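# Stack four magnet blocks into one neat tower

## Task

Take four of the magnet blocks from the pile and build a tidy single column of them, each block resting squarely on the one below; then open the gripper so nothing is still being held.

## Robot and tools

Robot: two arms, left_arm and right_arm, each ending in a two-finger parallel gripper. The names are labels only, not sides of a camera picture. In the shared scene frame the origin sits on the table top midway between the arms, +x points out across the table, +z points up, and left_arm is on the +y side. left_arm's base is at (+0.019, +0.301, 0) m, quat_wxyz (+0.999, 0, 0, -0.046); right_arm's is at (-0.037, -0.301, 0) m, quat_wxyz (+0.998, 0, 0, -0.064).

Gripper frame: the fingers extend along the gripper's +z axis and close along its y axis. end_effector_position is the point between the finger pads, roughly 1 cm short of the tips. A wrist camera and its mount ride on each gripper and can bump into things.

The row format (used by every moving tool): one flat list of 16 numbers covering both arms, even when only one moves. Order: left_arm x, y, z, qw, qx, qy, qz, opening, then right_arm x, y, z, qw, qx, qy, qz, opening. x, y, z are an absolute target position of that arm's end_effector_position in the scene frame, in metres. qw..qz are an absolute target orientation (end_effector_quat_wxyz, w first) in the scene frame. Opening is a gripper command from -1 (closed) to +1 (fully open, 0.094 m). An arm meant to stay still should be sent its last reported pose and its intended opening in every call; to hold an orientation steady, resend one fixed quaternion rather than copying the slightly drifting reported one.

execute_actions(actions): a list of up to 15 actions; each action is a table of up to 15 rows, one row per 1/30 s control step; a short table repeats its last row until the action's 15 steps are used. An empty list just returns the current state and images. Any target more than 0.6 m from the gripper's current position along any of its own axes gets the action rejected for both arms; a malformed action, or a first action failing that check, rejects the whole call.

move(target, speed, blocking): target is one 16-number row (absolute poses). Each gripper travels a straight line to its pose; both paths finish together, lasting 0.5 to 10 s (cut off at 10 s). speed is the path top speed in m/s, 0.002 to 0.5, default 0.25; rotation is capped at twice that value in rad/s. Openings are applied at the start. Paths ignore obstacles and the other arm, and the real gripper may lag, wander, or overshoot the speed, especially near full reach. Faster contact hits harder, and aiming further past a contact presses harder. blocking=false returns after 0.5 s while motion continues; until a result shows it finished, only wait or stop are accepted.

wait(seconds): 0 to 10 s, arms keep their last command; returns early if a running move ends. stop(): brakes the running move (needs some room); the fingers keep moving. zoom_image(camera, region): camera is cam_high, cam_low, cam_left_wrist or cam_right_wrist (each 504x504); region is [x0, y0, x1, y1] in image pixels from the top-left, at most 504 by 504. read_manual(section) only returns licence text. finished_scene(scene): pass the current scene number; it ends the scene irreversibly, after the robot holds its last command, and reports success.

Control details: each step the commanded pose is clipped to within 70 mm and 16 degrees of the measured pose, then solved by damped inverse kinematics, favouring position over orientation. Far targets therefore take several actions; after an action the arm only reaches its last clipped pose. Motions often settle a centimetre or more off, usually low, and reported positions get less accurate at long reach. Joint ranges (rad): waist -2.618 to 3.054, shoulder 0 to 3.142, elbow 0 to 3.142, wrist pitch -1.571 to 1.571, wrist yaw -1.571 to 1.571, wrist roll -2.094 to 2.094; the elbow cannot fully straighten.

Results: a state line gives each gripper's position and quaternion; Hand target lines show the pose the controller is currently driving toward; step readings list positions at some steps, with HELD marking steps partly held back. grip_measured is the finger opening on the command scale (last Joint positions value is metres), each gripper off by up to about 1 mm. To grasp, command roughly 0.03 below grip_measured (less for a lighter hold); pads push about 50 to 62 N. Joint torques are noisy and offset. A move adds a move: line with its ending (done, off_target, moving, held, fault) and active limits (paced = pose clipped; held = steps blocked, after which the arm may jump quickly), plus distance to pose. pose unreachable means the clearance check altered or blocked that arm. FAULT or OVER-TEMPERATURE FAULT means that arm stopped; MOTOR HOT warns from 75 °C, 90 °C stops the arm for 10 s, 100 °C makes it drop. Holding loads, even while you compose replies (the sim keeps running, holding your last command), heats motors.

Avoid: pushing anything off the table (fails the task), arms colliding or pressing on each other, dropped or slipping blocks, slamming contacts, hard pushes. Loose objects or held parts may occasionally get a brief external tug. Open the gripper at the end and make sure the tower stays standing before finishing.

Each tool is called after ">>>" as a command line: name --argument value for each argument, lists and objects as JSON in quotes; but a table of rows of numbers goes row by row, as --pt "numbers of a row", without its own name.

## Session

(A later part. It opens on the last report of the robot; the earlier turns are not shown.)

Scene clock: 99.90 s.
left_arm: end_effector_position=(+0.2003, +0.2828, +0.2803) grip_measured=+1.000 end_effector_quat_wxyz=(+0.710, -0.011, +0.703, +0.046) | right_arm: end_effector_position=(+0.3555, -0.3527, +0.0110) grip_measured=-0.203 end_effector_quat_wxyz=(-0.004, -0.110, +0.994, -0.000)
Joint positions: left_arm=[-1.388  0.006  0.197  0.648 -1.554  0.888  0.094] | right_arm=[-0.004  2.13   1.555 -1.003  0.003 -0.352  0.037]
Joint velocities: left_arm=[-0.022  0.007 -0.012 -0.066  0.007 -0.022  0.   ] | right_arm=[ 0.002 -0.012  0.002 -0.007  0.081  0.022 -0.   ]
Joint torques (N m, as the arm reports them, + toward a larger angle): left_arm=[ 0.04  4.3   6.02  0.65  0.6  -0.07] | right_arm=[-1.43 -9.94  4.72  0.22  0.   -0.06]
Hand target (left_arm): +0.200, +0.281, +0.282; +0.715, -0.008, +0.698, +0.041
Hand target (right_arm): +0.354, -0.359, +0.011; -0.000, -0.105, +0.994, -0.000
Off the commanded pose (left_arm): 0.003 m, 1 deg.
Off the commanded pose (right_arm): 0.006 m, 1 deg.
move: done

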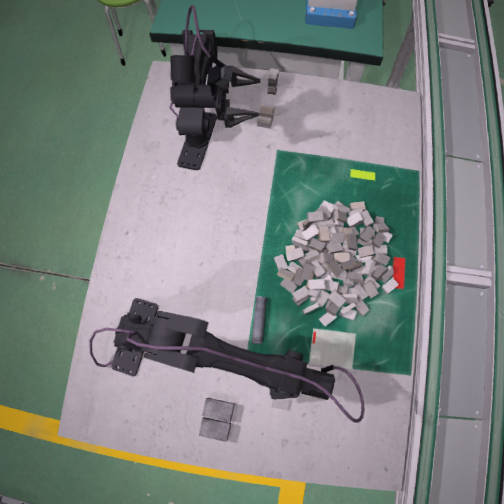

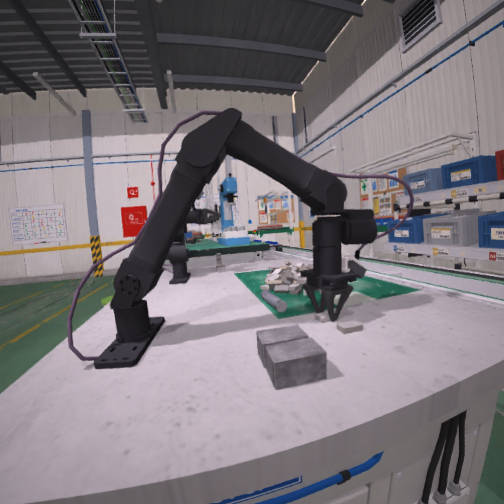

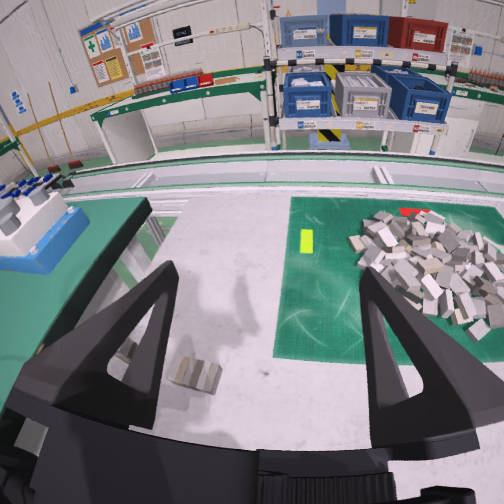

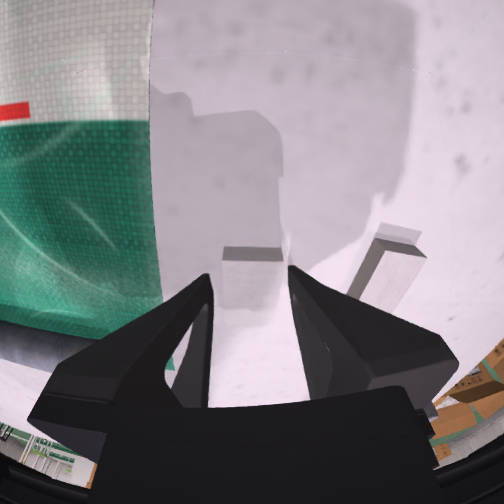

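>>> execute_actions --actions '[]'

Scene clock: 101.33 s.
left_arm: end_effector_position=(+0.2003, +0.2828, +0.2803) grip_measured=+1.000 end_effector_quat_wxyz=(+0.710, -0.011, +0.703, +0.046) | right_arm: end_effector_position=(+0.3555, -0.3527, +0.0110) grip_measured=-0.203 end_effector_quat_wxyz=(-0.004, -0.111, +0.994, -0.000)
Joint positions: left_arm=[-1.388  0.006  0.197  0.648 -1.554  0.888  0.094] | right_arm=[-0.004  2.13   1.555 -1.003  0.003 -0.353  0.037]
Joint velocities: left_arm=[-0.007 -0.007 -0.012 -0.037 -0.066  0.037  0.   ] | right_arm=[ 0.012 -0.002  0.012  0.007  0.037 -0.022  0.   ]
Joint torques (N m, as the arm reports them, + toward a larger angle): left_arm=[ 0.03  4.27  6.05  0.65  0.6  -0.06] | right_arm=[-1.43 -9.94  4.73  0.22  0.   -0.07]
Hand target (left_arm): +0.200, +0.281, +0.282; +0.715, -0.008, +0.698, +0.041
Hand target (right_arm): +0.354, -0.359, +0.011; -0.000, -0.105, +0.994, -0.000
Off the commanded pose (left_arm): 0.003 m, 1 deg.
Off the commanded pose (right_arm): 0.006 m, 1 deg.

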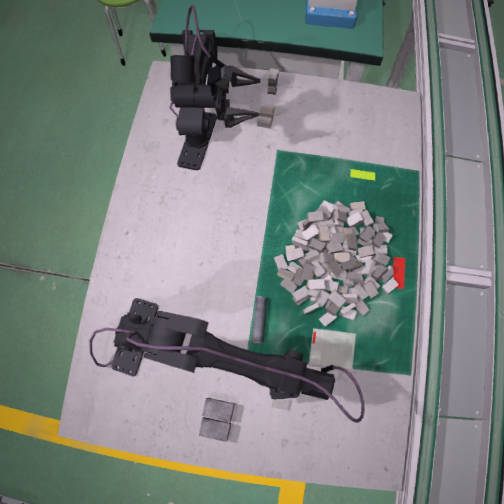

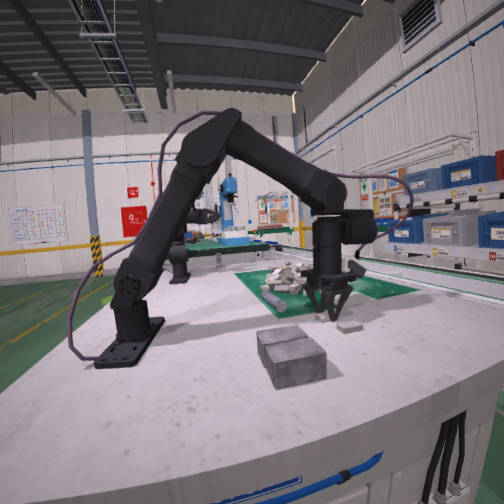

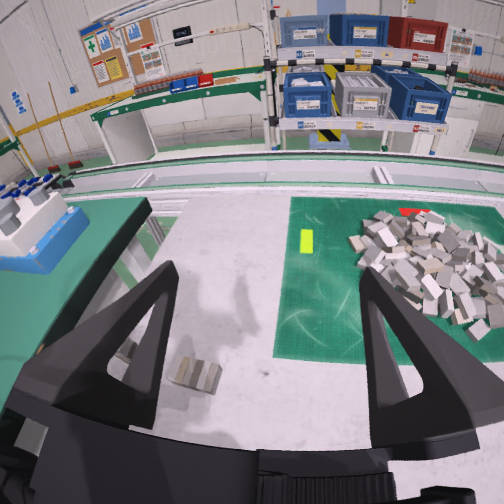

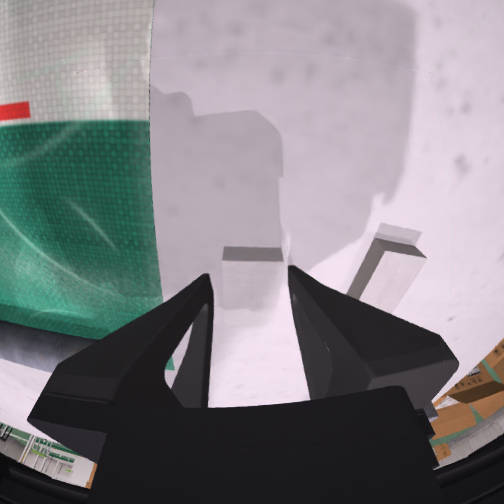

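>>> move --target '[0.2005,0.2805,0.2823, 0.715,-0.008,0.698,0.041, 1, 0.354,-0.357,0.013, 0,-0.105,0.995,0, -0.54]' --speed 0.03

Scene clock: 103.67 s.
left_arm: end_effector_position=(+0.2003, +0.2828, +0.2802) grip_measured=+1.000 end_effector_quat_wxyz=(+0.710, -0.011, +0.703, +0.046) | right_arm: end_effector_position=(+0.3555, -0.3527, +0.0110) grip_measured=-0.488 end_effector_quat_wxyz=(-0.004, -0.111, +0.994, -0.000)
Joint positions: left_arm=[-1.388  0.006  0.197  0.648 -1.555  0.888  0.094] | right_arm=[-0.004  2.13   1.555 -1.003  0.003 -0.353  0.024]
Joint velocities: left_arm=[-0.007 -0.007 -0.017 -0.066  0.022 -0.037  0.   ] | right_arm=[ 0.002 -0.007  0.002 -0.007  0.007 -0.022  0.   ]
Joint torques (N m, as the arm reports them, + toward a larger angle): left_arm=[ 0.06  4.28  6.03  0.64  0.63 -0.06] | right_arm=[ -1.09 -10.17   5.02   0.16  -0.01  -0.03]
Hand target (left_arm): +0.200, +0.281, +0.282; +0.715, -0.008, +0.698, +0.041
Hand target (right_arm): +0.354, -0.357, +0.013; -0.000, -0.105, +0.994, +0.000
Off the commanded pose (left_arm): 0.003 m, 1 deg.
Off the commanded pose (right_arm): 0.005 m, 1 deg.
move: done

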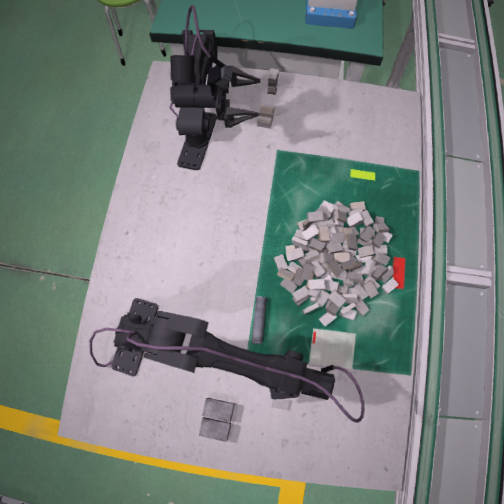

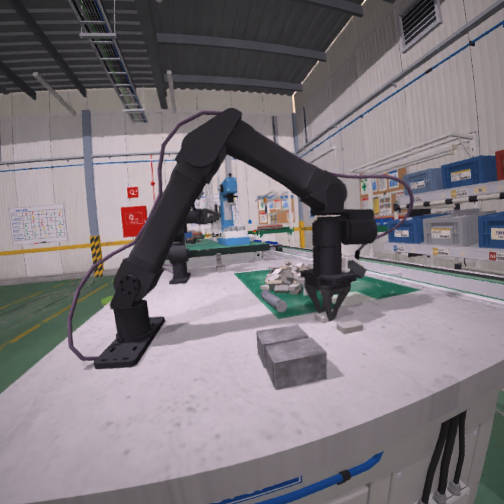

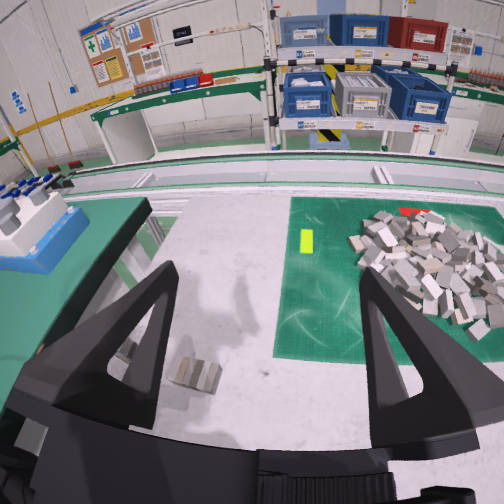

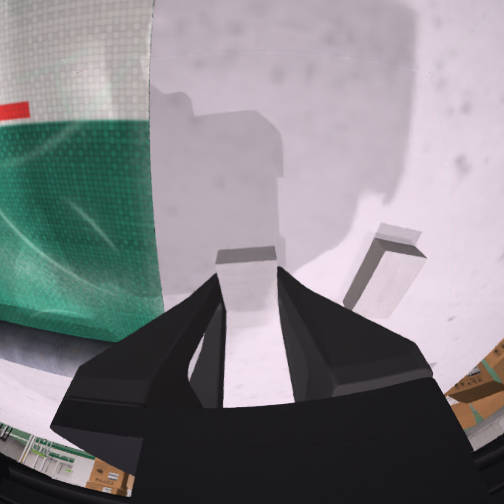

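>>> move --target '[0.2005,0.2805,0.2823, 0.715,-0.008,0.698,0.041, 1, 0.354,-0.357,0.06, 0,-0.105,0.995,0, -0.54]' --speed 0.06

>>> move --target '[0.2005,0.2805,0.2823, 0.715,-0.008,0.698,0.041, 1, 0.358,-0.42,0.06, 0,0,1,0, -0.54]' --speed 0.08

Scene clock: 105.73 s.
left_arm: end_effector_position=(+0.2003, +0.2828, +0.2803) grip_measured=+1.000 end_effector_quat_wxyz=(+0.710, -0.011, +0.703, +0.046) | right_arm: end_effector_position=(+0.3463, -0.3515, +0.0385) grip_measured=-0.488 end_effector_quat_wxyz=(-0.026, -0.111, +0.994, +0.005)
Joint positions: left_arm=[-1.388  0.006  0.197  0.648 -1.554  0.888  0.094] | right_arm=[-0.004  2.109  1.634 -1.149  0.003 -0.353  0.024]
Joint velocities: left_arm=[-0.017  0.007  0.012  0.037 -0.007 -0.051  0.   ] | right_arm=[-0.007 -0.002  0.007 -0.007  0.007 -0.022 -0.   ]
Joint torques (N m, as the arm reports them, + toward a larger angle): left_arm=[ 0.03  4.27  5.96  0.65  0.61 -0.06] | right_arm=[ -1.02 -11.83   8.59  -0.06   0.01  -0.01]
Hand target (left_arm): +0.200, +0.281, +0.282; +0.715, -0.008, +0.698, +0.041
Hand target (right_arm): +0.354, -0.357, +0.060; -0.000, -0.105, +0.994, -0.000
Off the commanded pose (left_arm): 0.003 m, 1 deg.
Off the commanded pose (right_arm): 0.023 m, 3 deg.
move: off_target (right_arm)

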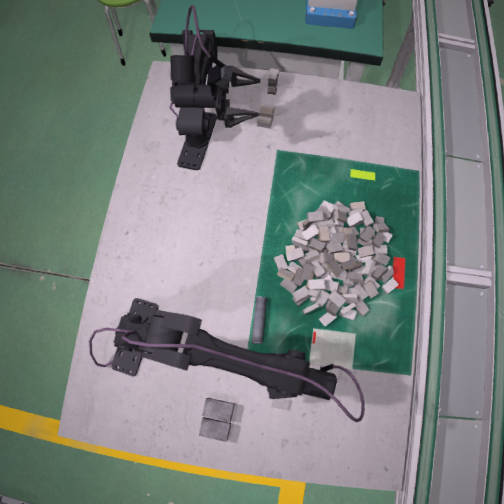

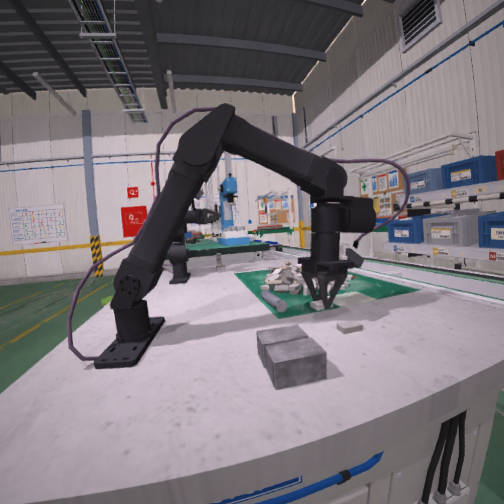

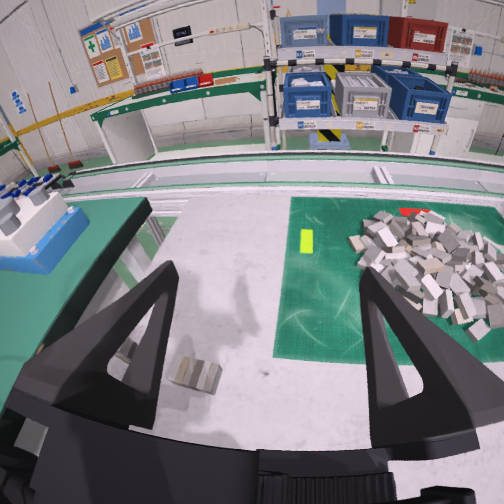

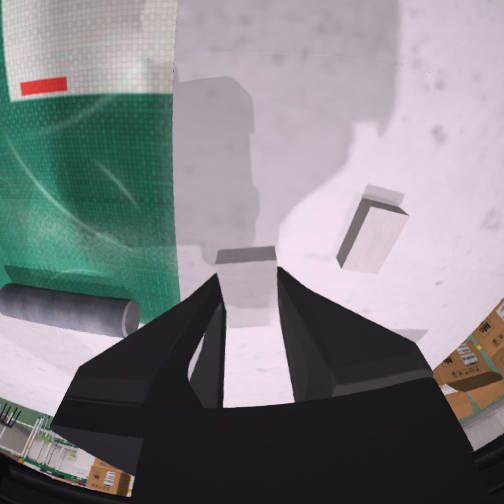

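Scene clock: 107.47 s.
left_arm: end_effector_position=(+0.2003, +0.2828, +0.2802) grip_measured=+1.000 end_effector_quat_wxyz=(+0.710, -0.011, +0.703, +0.046) | right_arm: end_effector_position=(+0.3527, -0.4153, +0.0539) grip_measured=-0.488 end_effector_quat_wxyz=(-0.007, -0.008, +1.000, +0.001)
Joint positions: left_arm=[-1.388  0.006  0.197  0.648 -1.555  0.888  0.094] | right_arm=[-0.158  2.135  1.738 -1.188  0.003 -0.302  0.024]
Joint velocities: left_arm=[ 0.002 -0.002 -0.002 -0.007  0.037  0.022  0.   ] | right_arm=[-0.007 -0.002  0.007 -0.051  0.037 -0.007  0.001]
Joint torques (N m, as the arm reports them, + toward a larger angle): left_arm=[ 0.02  4.31  6.03  0.65  0.62 -0.06] | right_arm=[-0.8  -9.24  8.89  0.01  0.02  0.03]
Hand target (left_arm): +0.200, +0.281, +0.282; +0.715, -0.008, +0.698, +0.041
Hand target (right_arm): +0.357, -0.420, +0.060; -0.001, +0.000, +1.000, -0.001
Off the commanded pose (left_arm): 0.003 m, 1 deg.
Off the commanded pose (right_arm): 0.009 m, 1 deg.
move: done

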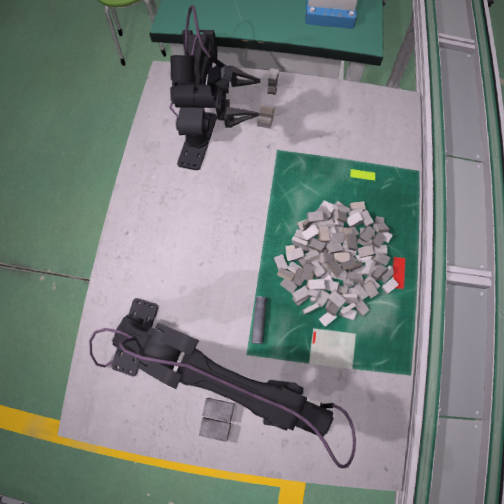

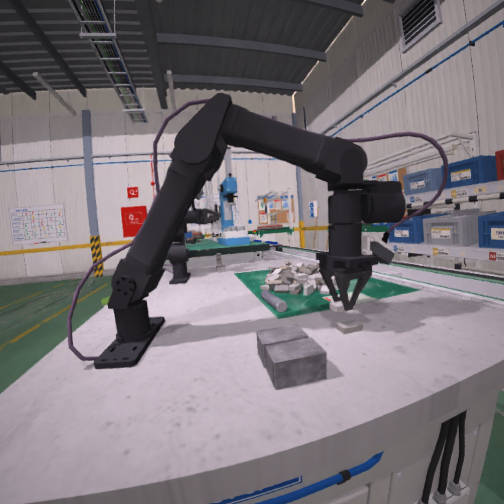

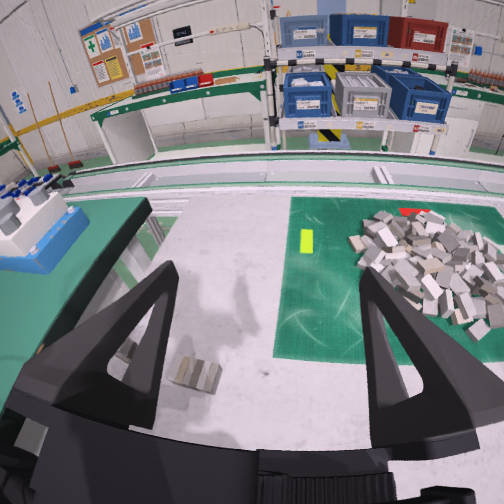

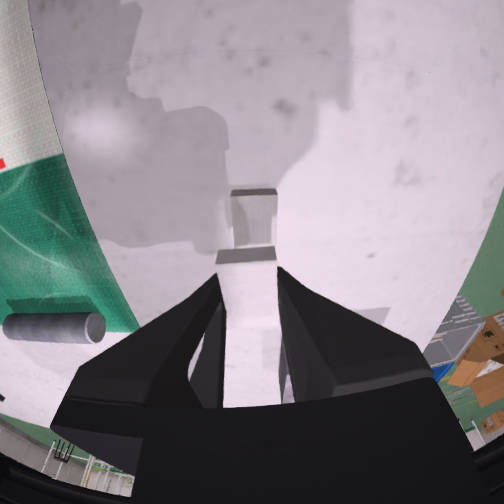

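>>> move --target '[0.2005,0.2805,0.2823, 0.715,-0.008,0.698,0.041, 1, 0.368,-0.424,0.045, 0,0,1,0, -0.54]' --speed 0.03

Scene clock: 109.83 s.
left_arm: end_effector_position=(+0.2003, +0.2828, +0.2802) grip_measured=+1.000 end_effector_quat_wxyz=(+0.710, -0.011, +0.703, +0.046) | right_arm: end_effector_position=(+0.3581, -0.4169, +0.0387) grip_measured=-0.488 end_effector_quat_wxyz=(-0.018, -0.007, +1.000, +0.004)
Joint positions: left_arm=[-1.388  0.006  0.197  0.648 -1.555  0.888  0.094] | right_arm=[-0.158  2.192  1.767 -1.183  0.003 -0.301  0.024]
Joint velocities: left_arm=[ 0.007 -0.007 -0.012  0.007 -0.022 -0.022  0.   ] | right_arm=[-0.012 -0.007  0.002 -0.022  0.051  0.066 -0.   ]
Joint torques (N m, as the arm reports them, + toward a larger angle): left_arm=[ 0.05  4.27  6.03  0.65  0.6  -0.07] | right_arm=[-1.   -9.69  8.83  0.15  0.01  0.01]
Hand target (left_arm): +0.200, +0.281, +0.282; +0.715, -0.008, +0.698, +0.041
Hand target (right_arm): +0.367, -0.424, +0.045; -0.000, -0.000, +1.000, -0.000
Off the commanded pose (left_arm): 0.003 m, 1 deg.
Off the commanded pose (right_arm): 0.014 m, 2 deg.
move: off_target (right_arm)

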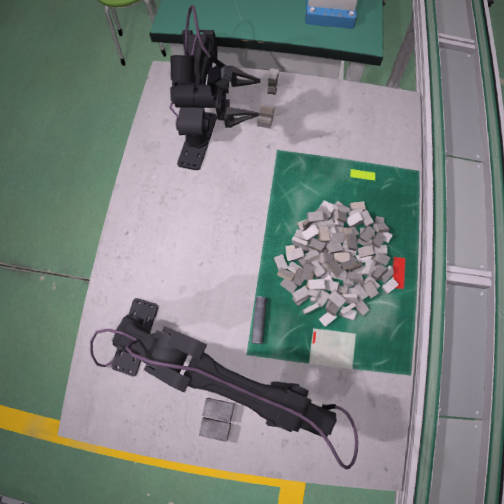

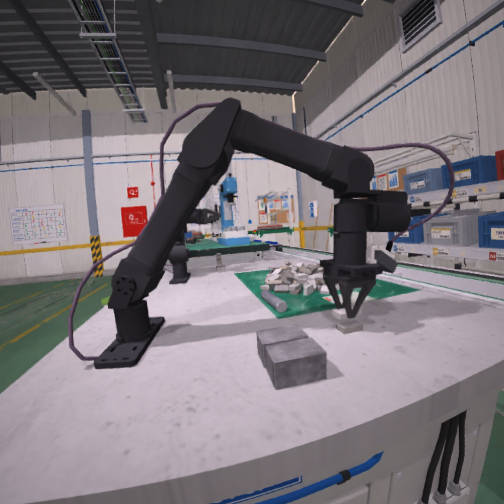

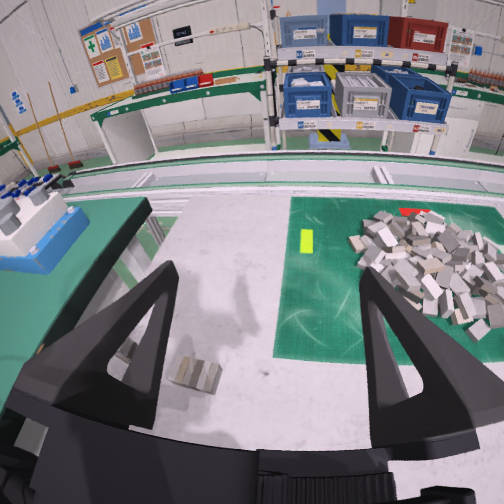

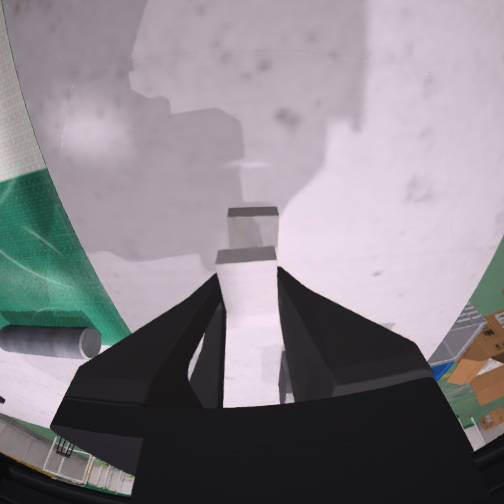

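>>> zoom_image --camera "cam_right_wrist" --region '[170, 170, 330, 330]'

>>> zoom_image --camera "cam_low" --region '[270, 250, 430, 360]'

Region (170, 170, 330, 330) of cam_right_wrist's 504x504 image, scaled by 3.150, with more detail than that image has.

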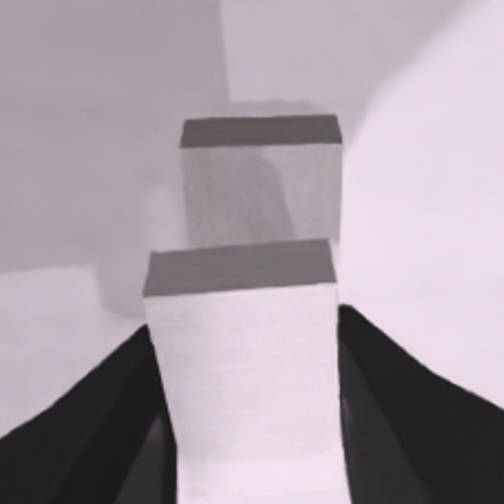

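Region (270, 250, 430, 360) of cam_low's 504x504 image, scaled by 3.150, with more detail than that image has; it fills the top 346 rows of this view, and the rest is white.

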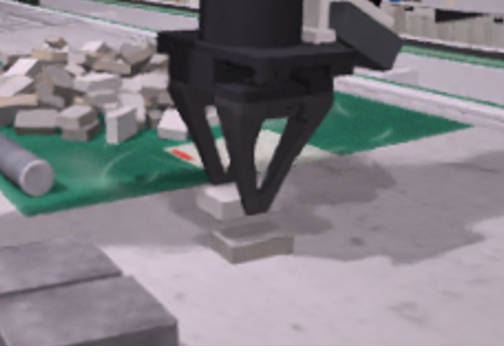

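>>> move --target '[0.2005,0.2805,0.2823, 0.715,-0.008,0.698,0.041, 1, 0.370,-0.428,0.040, 0,0,1,0, -0.54]' --speed 0.02

>>> zoom_image --camera "cam_right_wrist" --region '[170, 170, 330, 330]'

Scene clock: 113.43 s.
left_arm: end_effector_position=(+0.2003, +0.2828, +0.2802) grip_measured=+1.000 end_effector_quat_wxyz=(+0.710, -0.011, +0.703, +0.046) | right_arm: end_effector_position=(+0.3585, -0.4170, +0.0310) grip_measured=-0.488 end_effector_quat_wxyz=(-0.024, -0.007, +1.000, +0.006)
Joint positions: left_arm=[-1.388  0.006  0.197  0.648 -1.555  0.888  0.094] | right_arm=[-0.158  2.211  1.767 -1.175  0.003 -0.301  0.024]
Joint velocities: left_arm=[-0.017 -0.007 -0.032  0.037 -0.051 -0.007  0.   ] | right_arm=[-0.002 -0.002 -0.017  0.037  0.095 -0.022 -0.   ]
Joint torques (N m, as the arm reports them, + toward a larger angle): left_arm=[ 0.03  4.27  6.01  0.64  0.6  -0.06] | right_arm=[ -1.58 -10.     9.24   0.14   0.02  -0.05]
Hand target (left_arm): +0.200, +0.281, +0.282; +0.715, -0.008, +0.698, +0.041
Hand target (right_arm): +0.369, -0.428, +0.040; -0.000, +0.000, +1.000, -0.001
Off the commanded pose (left_arm): 0.003 m, 1 deg.
Off the commanded pose (right_arm): 0.018 m, 3 deg.
move: off_target (right_arm)

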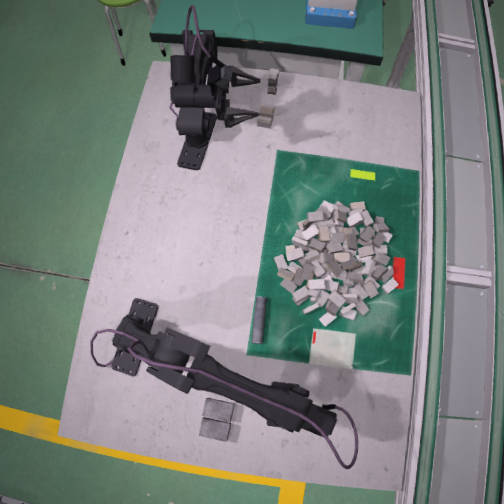

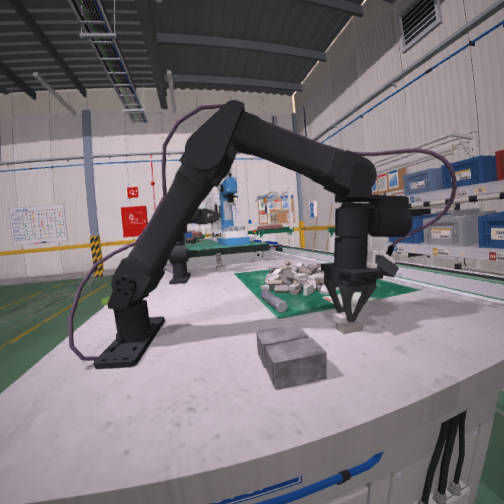

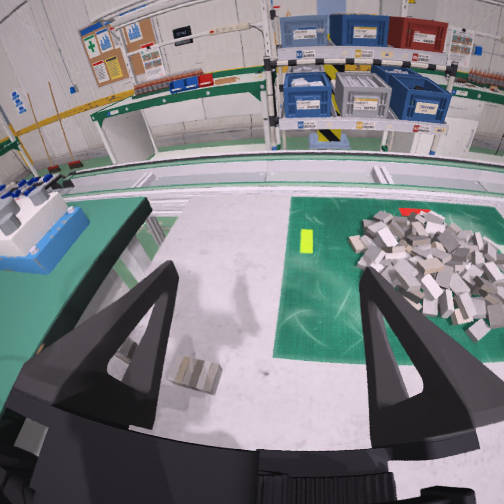

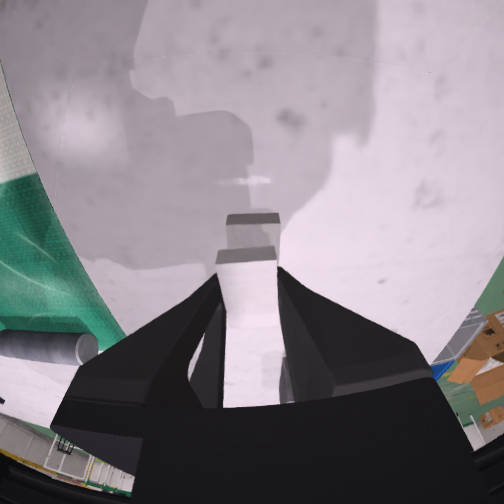

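Region (170, 170, 330, 330) of cam_right_wrist's 504x504 image, scaled by 3.150, with more detail than that image has.

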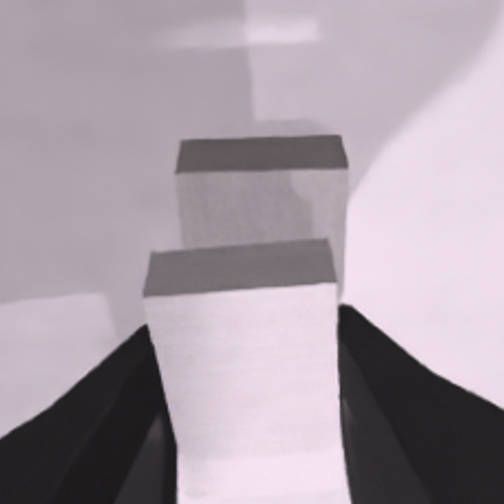

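>>> move --target '[0.2005,0.2805,0.2823, 0.715,-0.008,0.698,0.041, 1, 0.376,-0.432,0.046, 0,0,1,0, -0.54]' --speed 0.02

>>> zoom_image --camera "cam_right_wrist" --region '[170, 170, 330, 330]'

Scene clock: 116.37 s.
left_arm: end_effector_position=(+0.2003, +0.2828, +0.2803) grip_measured=+1.000 end_effector_quat_wxyz=(+0.710, -0.011, +0.703, +0.046) | right_arm: end_effector_position=(+0.3720, -0.4258, +0.0392) grip_measured=-0.488 end_effector_quat_wxyz=(-0.008, -0.003, +1.000, +0.001)
Joint positions: left_arm=[-1.388  0.006  0.197  0.648 -1.554  0.888  0.094] | right_arm=[-0.168  2.235  1.84  -1.191  0.003 -0.303  0.024]
Joint velocities: left_arm=[ 0.002 -0.007 -0.007 -0.066 -0.051 -0.037  0.   ] | right_arm=[-0.002  0.007 -0.017 -0.11  -0.051 -0.051  0.001]
Joint torques (N m, as the arm reports them, + toward a larger angle): left_arm=[ 0.03  4.29  6.    0.65  0.61 -0.07] | right_arm=[ -1.02 -10.05   8.98   0.     0.02  -0.06]
Hand target (left_arm): +0.200, +0.281, +0.282; +0.715, -0.008, +0.698, +0.041
Hand target (right_arm): +0.376, -0.432, +0.046; +0.000, +0.000, +1.000, -0.001
Off the commanded pose (left_arm): 0.003 m, 1 deg.
Off the commanded pose (right_arm): 0.010 m, 1 deg.
move: done

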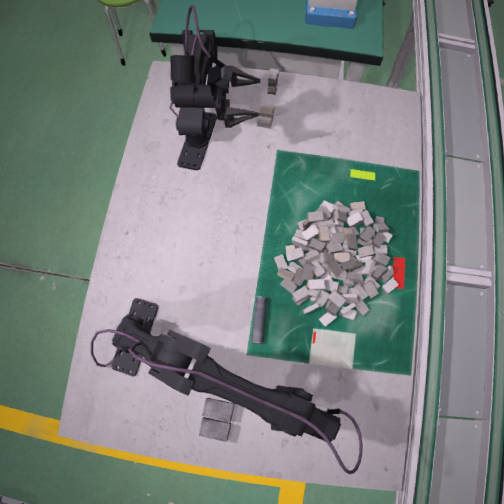

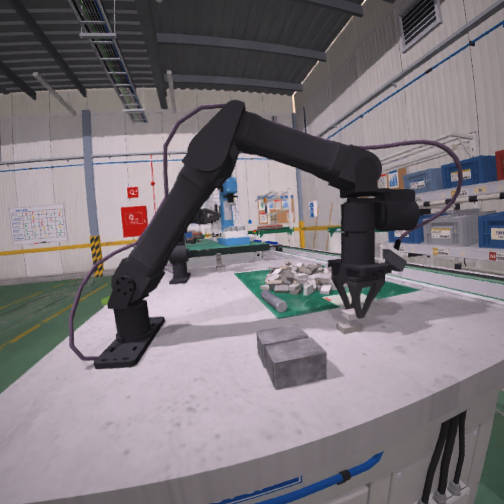

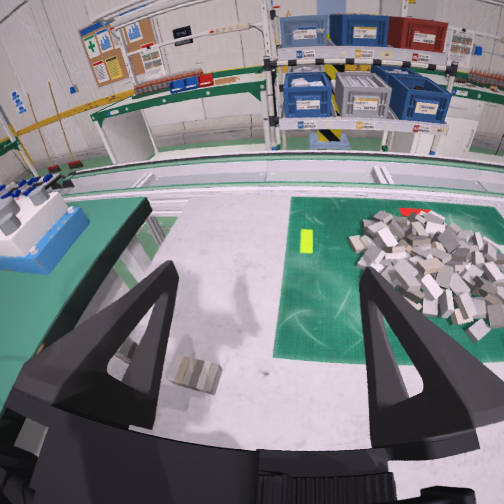

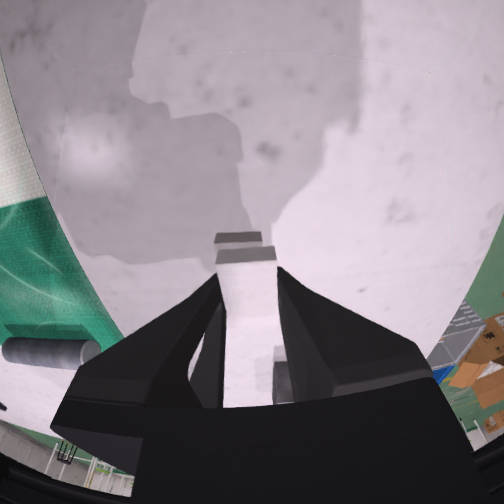

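Region (170, 170, 330, 330) of cam_right_wrist's 504x504 image, scaled by 3.150, with more detail than that image has.

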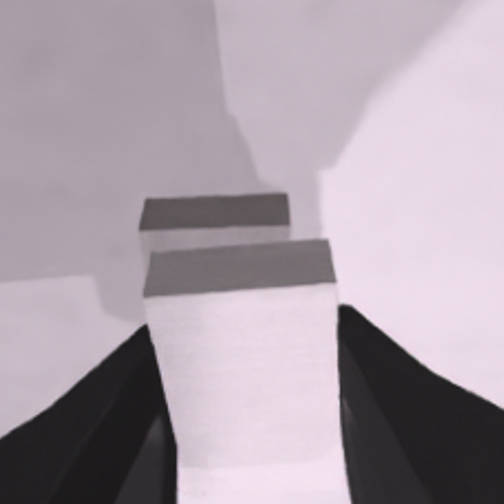

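>>> move --target '[0.2005,0.2805,0.2823, 0.715,-0.008,0.698,0.041, 1, 0.362,-0.414,0.046, 0,0,1,0, -0.54]' --speed 0.02

>>> zoom_image --camera "cam_right_wrist" --region '[170, 170, 330, 330]'

Scene clock: 118.33 s.
left_arm: end_effector_position=(+0.2003, +0.2828, +0.2802) grip_measured=+1.000 end_effector_quat_wxyz=(+0.710, -0.011, +0.703, +0.046) | right_arm: end_effector_position=(+0.3569, -0.4182, +0.0316) grip_measured=-0.488 end_effector_quat_wxyz=(-0.022, +0.003, +1.000, +0.005)
Joint positions: left_arm=[-1.388  0.006  0.197  0.648 -1.555  0.888  0.094] | right_arm=[-0.162  2.202  1.754 -1.167  0.003 -0.284  0.024]
Joint velocities: left_arm=[-0.012 -0.012  0.007  0.007  0.037 -0.007  0.   ] | right_arm=[ 0.012 -0.012 -0.007  0.051 -0.007 -0.007 -0.001]
Joint torques (N m, as the arm reports them, + toward a larger angle): left_arm=[ 0.    4.3   6.02  0.64  0.61 -0.06] | right_arm=[  1.11 -12.6    5.45   0.15  -0.01   0.02]
Hand target (left_arm): +0.200, +0.281, +0.282; +0.715, -0.008, +0.698, +0.041
Hand target (right_arm): +0.362, -0.414, +0.046; -0.000, +0.000, +1.000, +0.000
Off the commanded pose (left_arm): 0.003 m, 1 deg.
Off the commanded pose (right_arm): 0.016 m, 3 deg.
move: off_target (right_arm)

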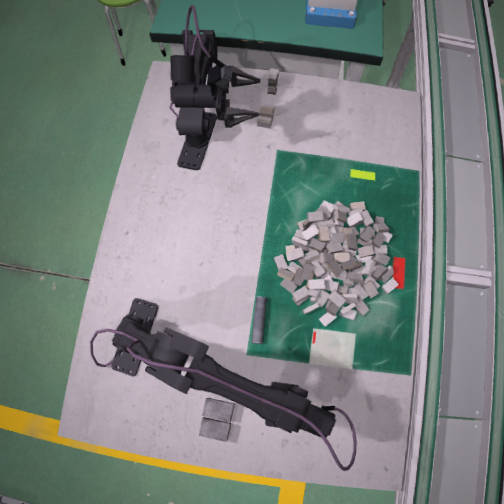

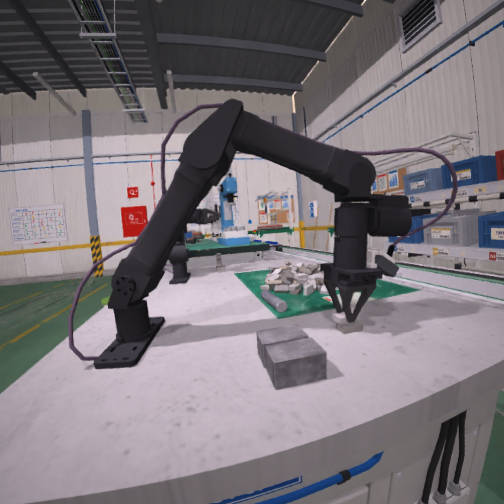

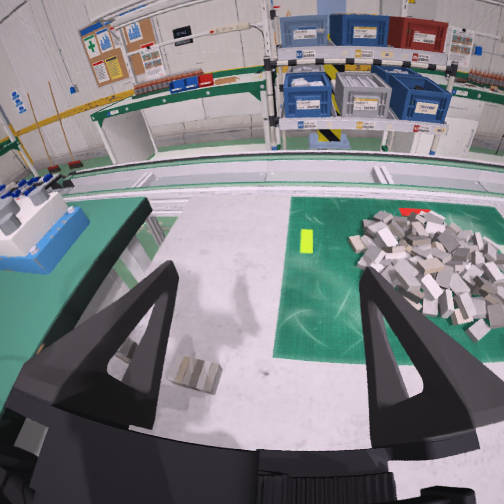

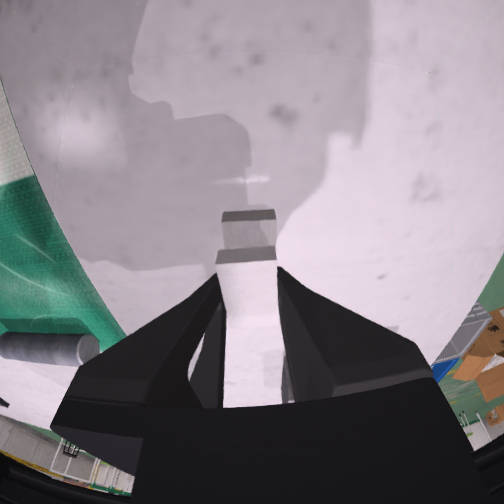

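Region (170, 170, 330, 330) of cam_right_wrist's 504x504 image, scaled by 3.150, with more detail than that image has.

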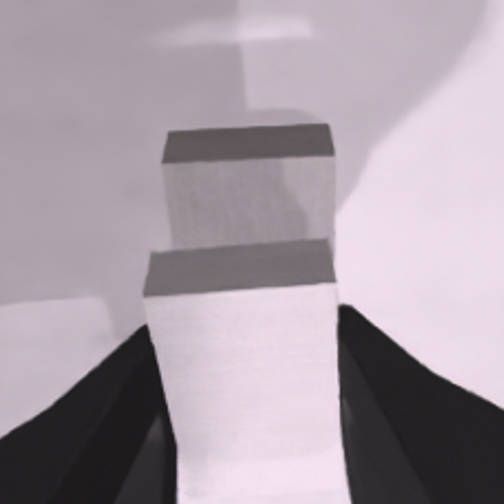

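>>> move --target '[0.2005,0.2805,0.2823, 0.715,-0.008,0.698,0.041, 1, 0.369,-0.421,0.046, 0,0,1,0, -0.54]' --speed 0.02

>>> zoom_image --camera "cam_right_wrist" --region '[170, 170, 330, 330]'

Scene clock: 121.10 s.
left_arm: end_effector_position=(+0.2003, +0.2828, +0.2802) grip_measured=+1.000 end_effector_quat_wxyz=(+0.710, -0.011, +0.703, +0.046) | right_arm: end_effector_position=(+0.3618, -0.4196, +0.0360) grip_measured=-0.488 end_effector_quat_wxyz=(-0.014, +0.003, +1.000, +0.003)
Joint positions: left_arm=[-1.388  0.006  0.197  0.648 -1.555  0.888  0.094] | right_arm=[-0.162  2.202  1.772 -1.169  0.003 -0.284  0.024]
Joint velocities: left_arm=[ 0.002  0.012 -0.002  0.051 -0.037 -0.037  0.   ] | right_arm=[ 0.017 -0.002 -0.007 -0.11   0.022 -0.022 -0.   ]
Joint torques (N m, as the arm reports them, + toward a larger angle): left_arm=[ 0.06  4.29  6.02  0.65  0.6  -0.06] | right_arm=[  0.05 -10.36   8.8    0.     0.    -0.07]
Hand target (left_arm): +0.200, +0.281, +0.282; +0.715, -0.008, +0.698, +0.041
Hand target (right_arm): +0.369, -0.421, +0.046; -0.000, +0.000, +1.000, -0.000
Off the commanded pose (left_arm): 0.003 m, 1 deg.
Off the commanded pose (right_arm): 0.012 m, 2 deg.
move: off_target (right_arm)

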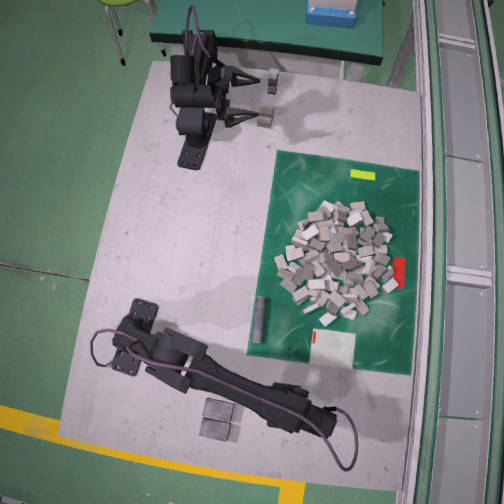

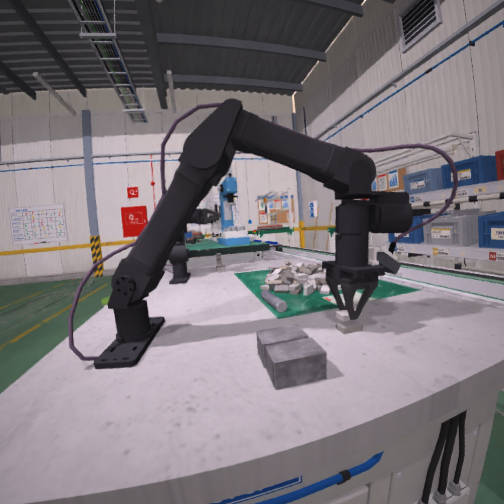

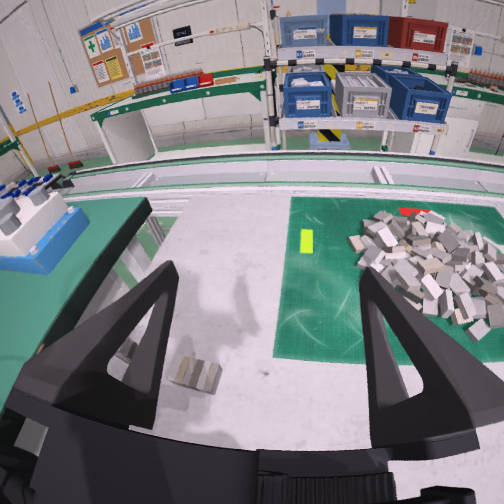

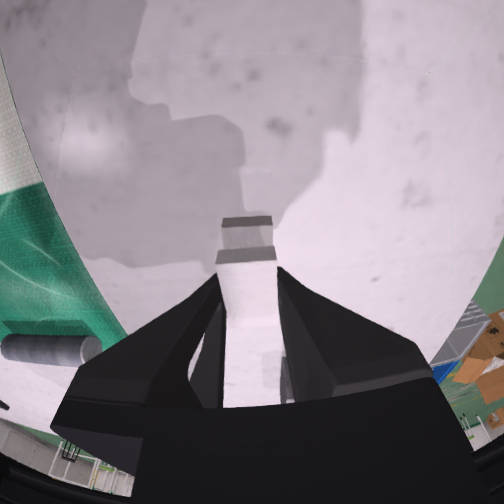

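Region (170, 170, 330, 330) of cam_right_wrist's 504x504 image, scaled by 3.150, with more detail than that image has.

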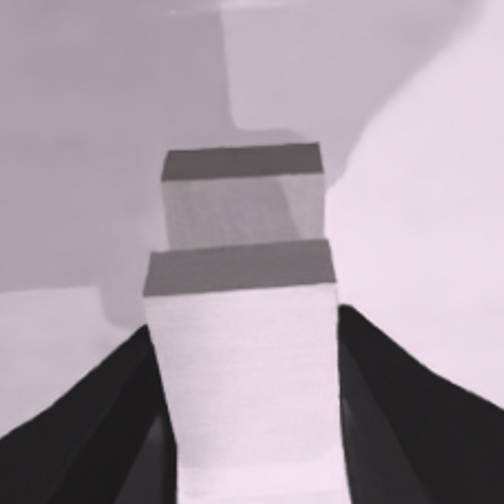

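>>> move --target '[0.2005,0.2805,0.2823, 0.715,-0.008,0.698,0.041, 1, 0.373,-0.422,0.047, 0,0,1,0, -0.54]' --speed 0.015

>>> zoom_image --camera "cam_right_wrist" --region '[170, 170, 330, 330]'

Scene clock: 123.10 s.
left_arm: end_effector_position=(+0.2003, +0.2828, +0.2802) grip_measured=+1.000 end_effector_quat_wxyz=(+0.710, -0.011, +0.703, +0.046) | right_arm: end_effector_position=(+0.3674, -0.4213, +0.0405) grip_measured=-0.488 end_effector_quat_wxyz=(-0.008, +0.003, +1.000, +0.001)
Joint positions: left_arm=[-1.388  0.006  0.197  0.648 -1.555  0.888  0.094] | right_arm=[-0.162  2.21   1.803 -1.18   0.003 -0.284  0.024]
Joint velocities: left_arm=[ 0.007  0.007 -0.002  0.037 -0.022 -0.007  0.   ] | right_arm=[ 0.002 -0.007 -0.007  0.022 -0.007 -0.007  0.001]
Joint torques (N m, as the arm reports them, + toward a larger angle): left_arm=[ 0.03  4.3   6.04  0.64  0.6  -0.05] | right_arm=[ 0.07 -9.84  8.91  0.01 -0.01 -0.06]
Hand target (left_arm): +0.200, +0.281, +0.282; +0.715, -0.008, +0.698, +0.041
Hand target (right_arm): +0.373, -0.422, +0.047; +0.000, +0.000, +1.000, -0.000
Off the commanded pose (left_arm): 0.003 m, 1 deg.
Off the commanded pose (right_arm): 0.009 m, 1 deg.
move: done

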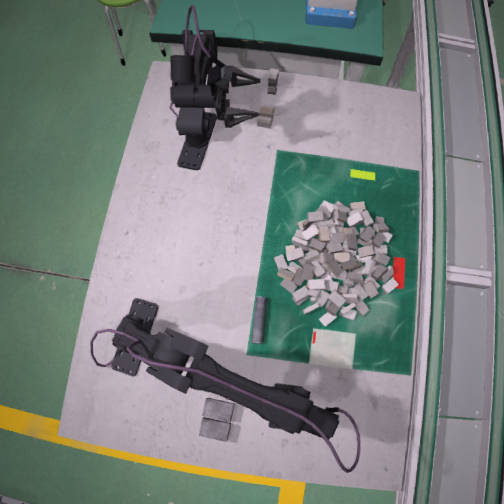

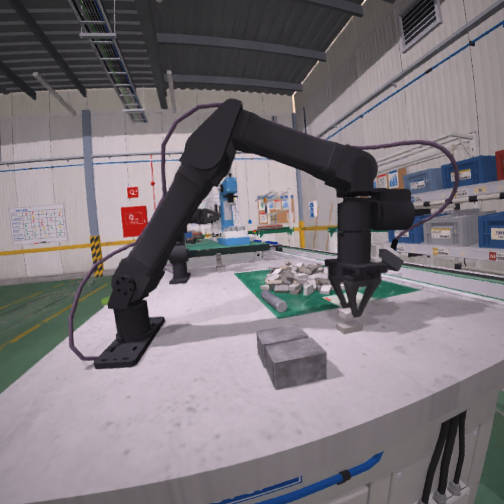

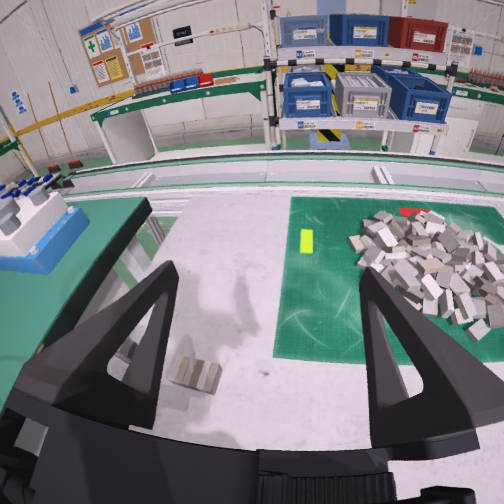

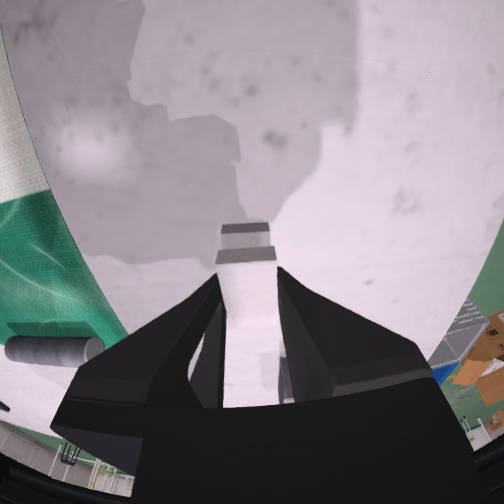

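Region (170, 170, 330, 330) of cam_right_wrist's 504x504 image, scaled by 3.150, with more detail than that image has.

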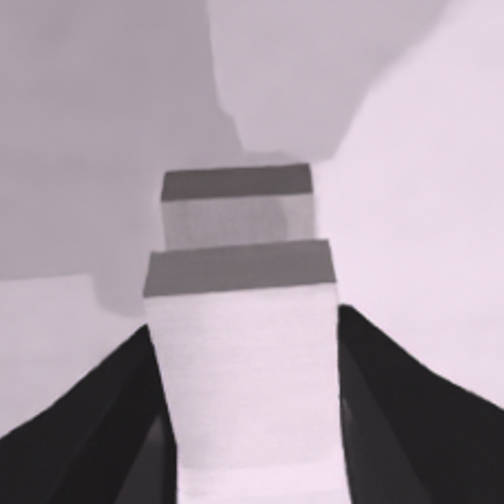

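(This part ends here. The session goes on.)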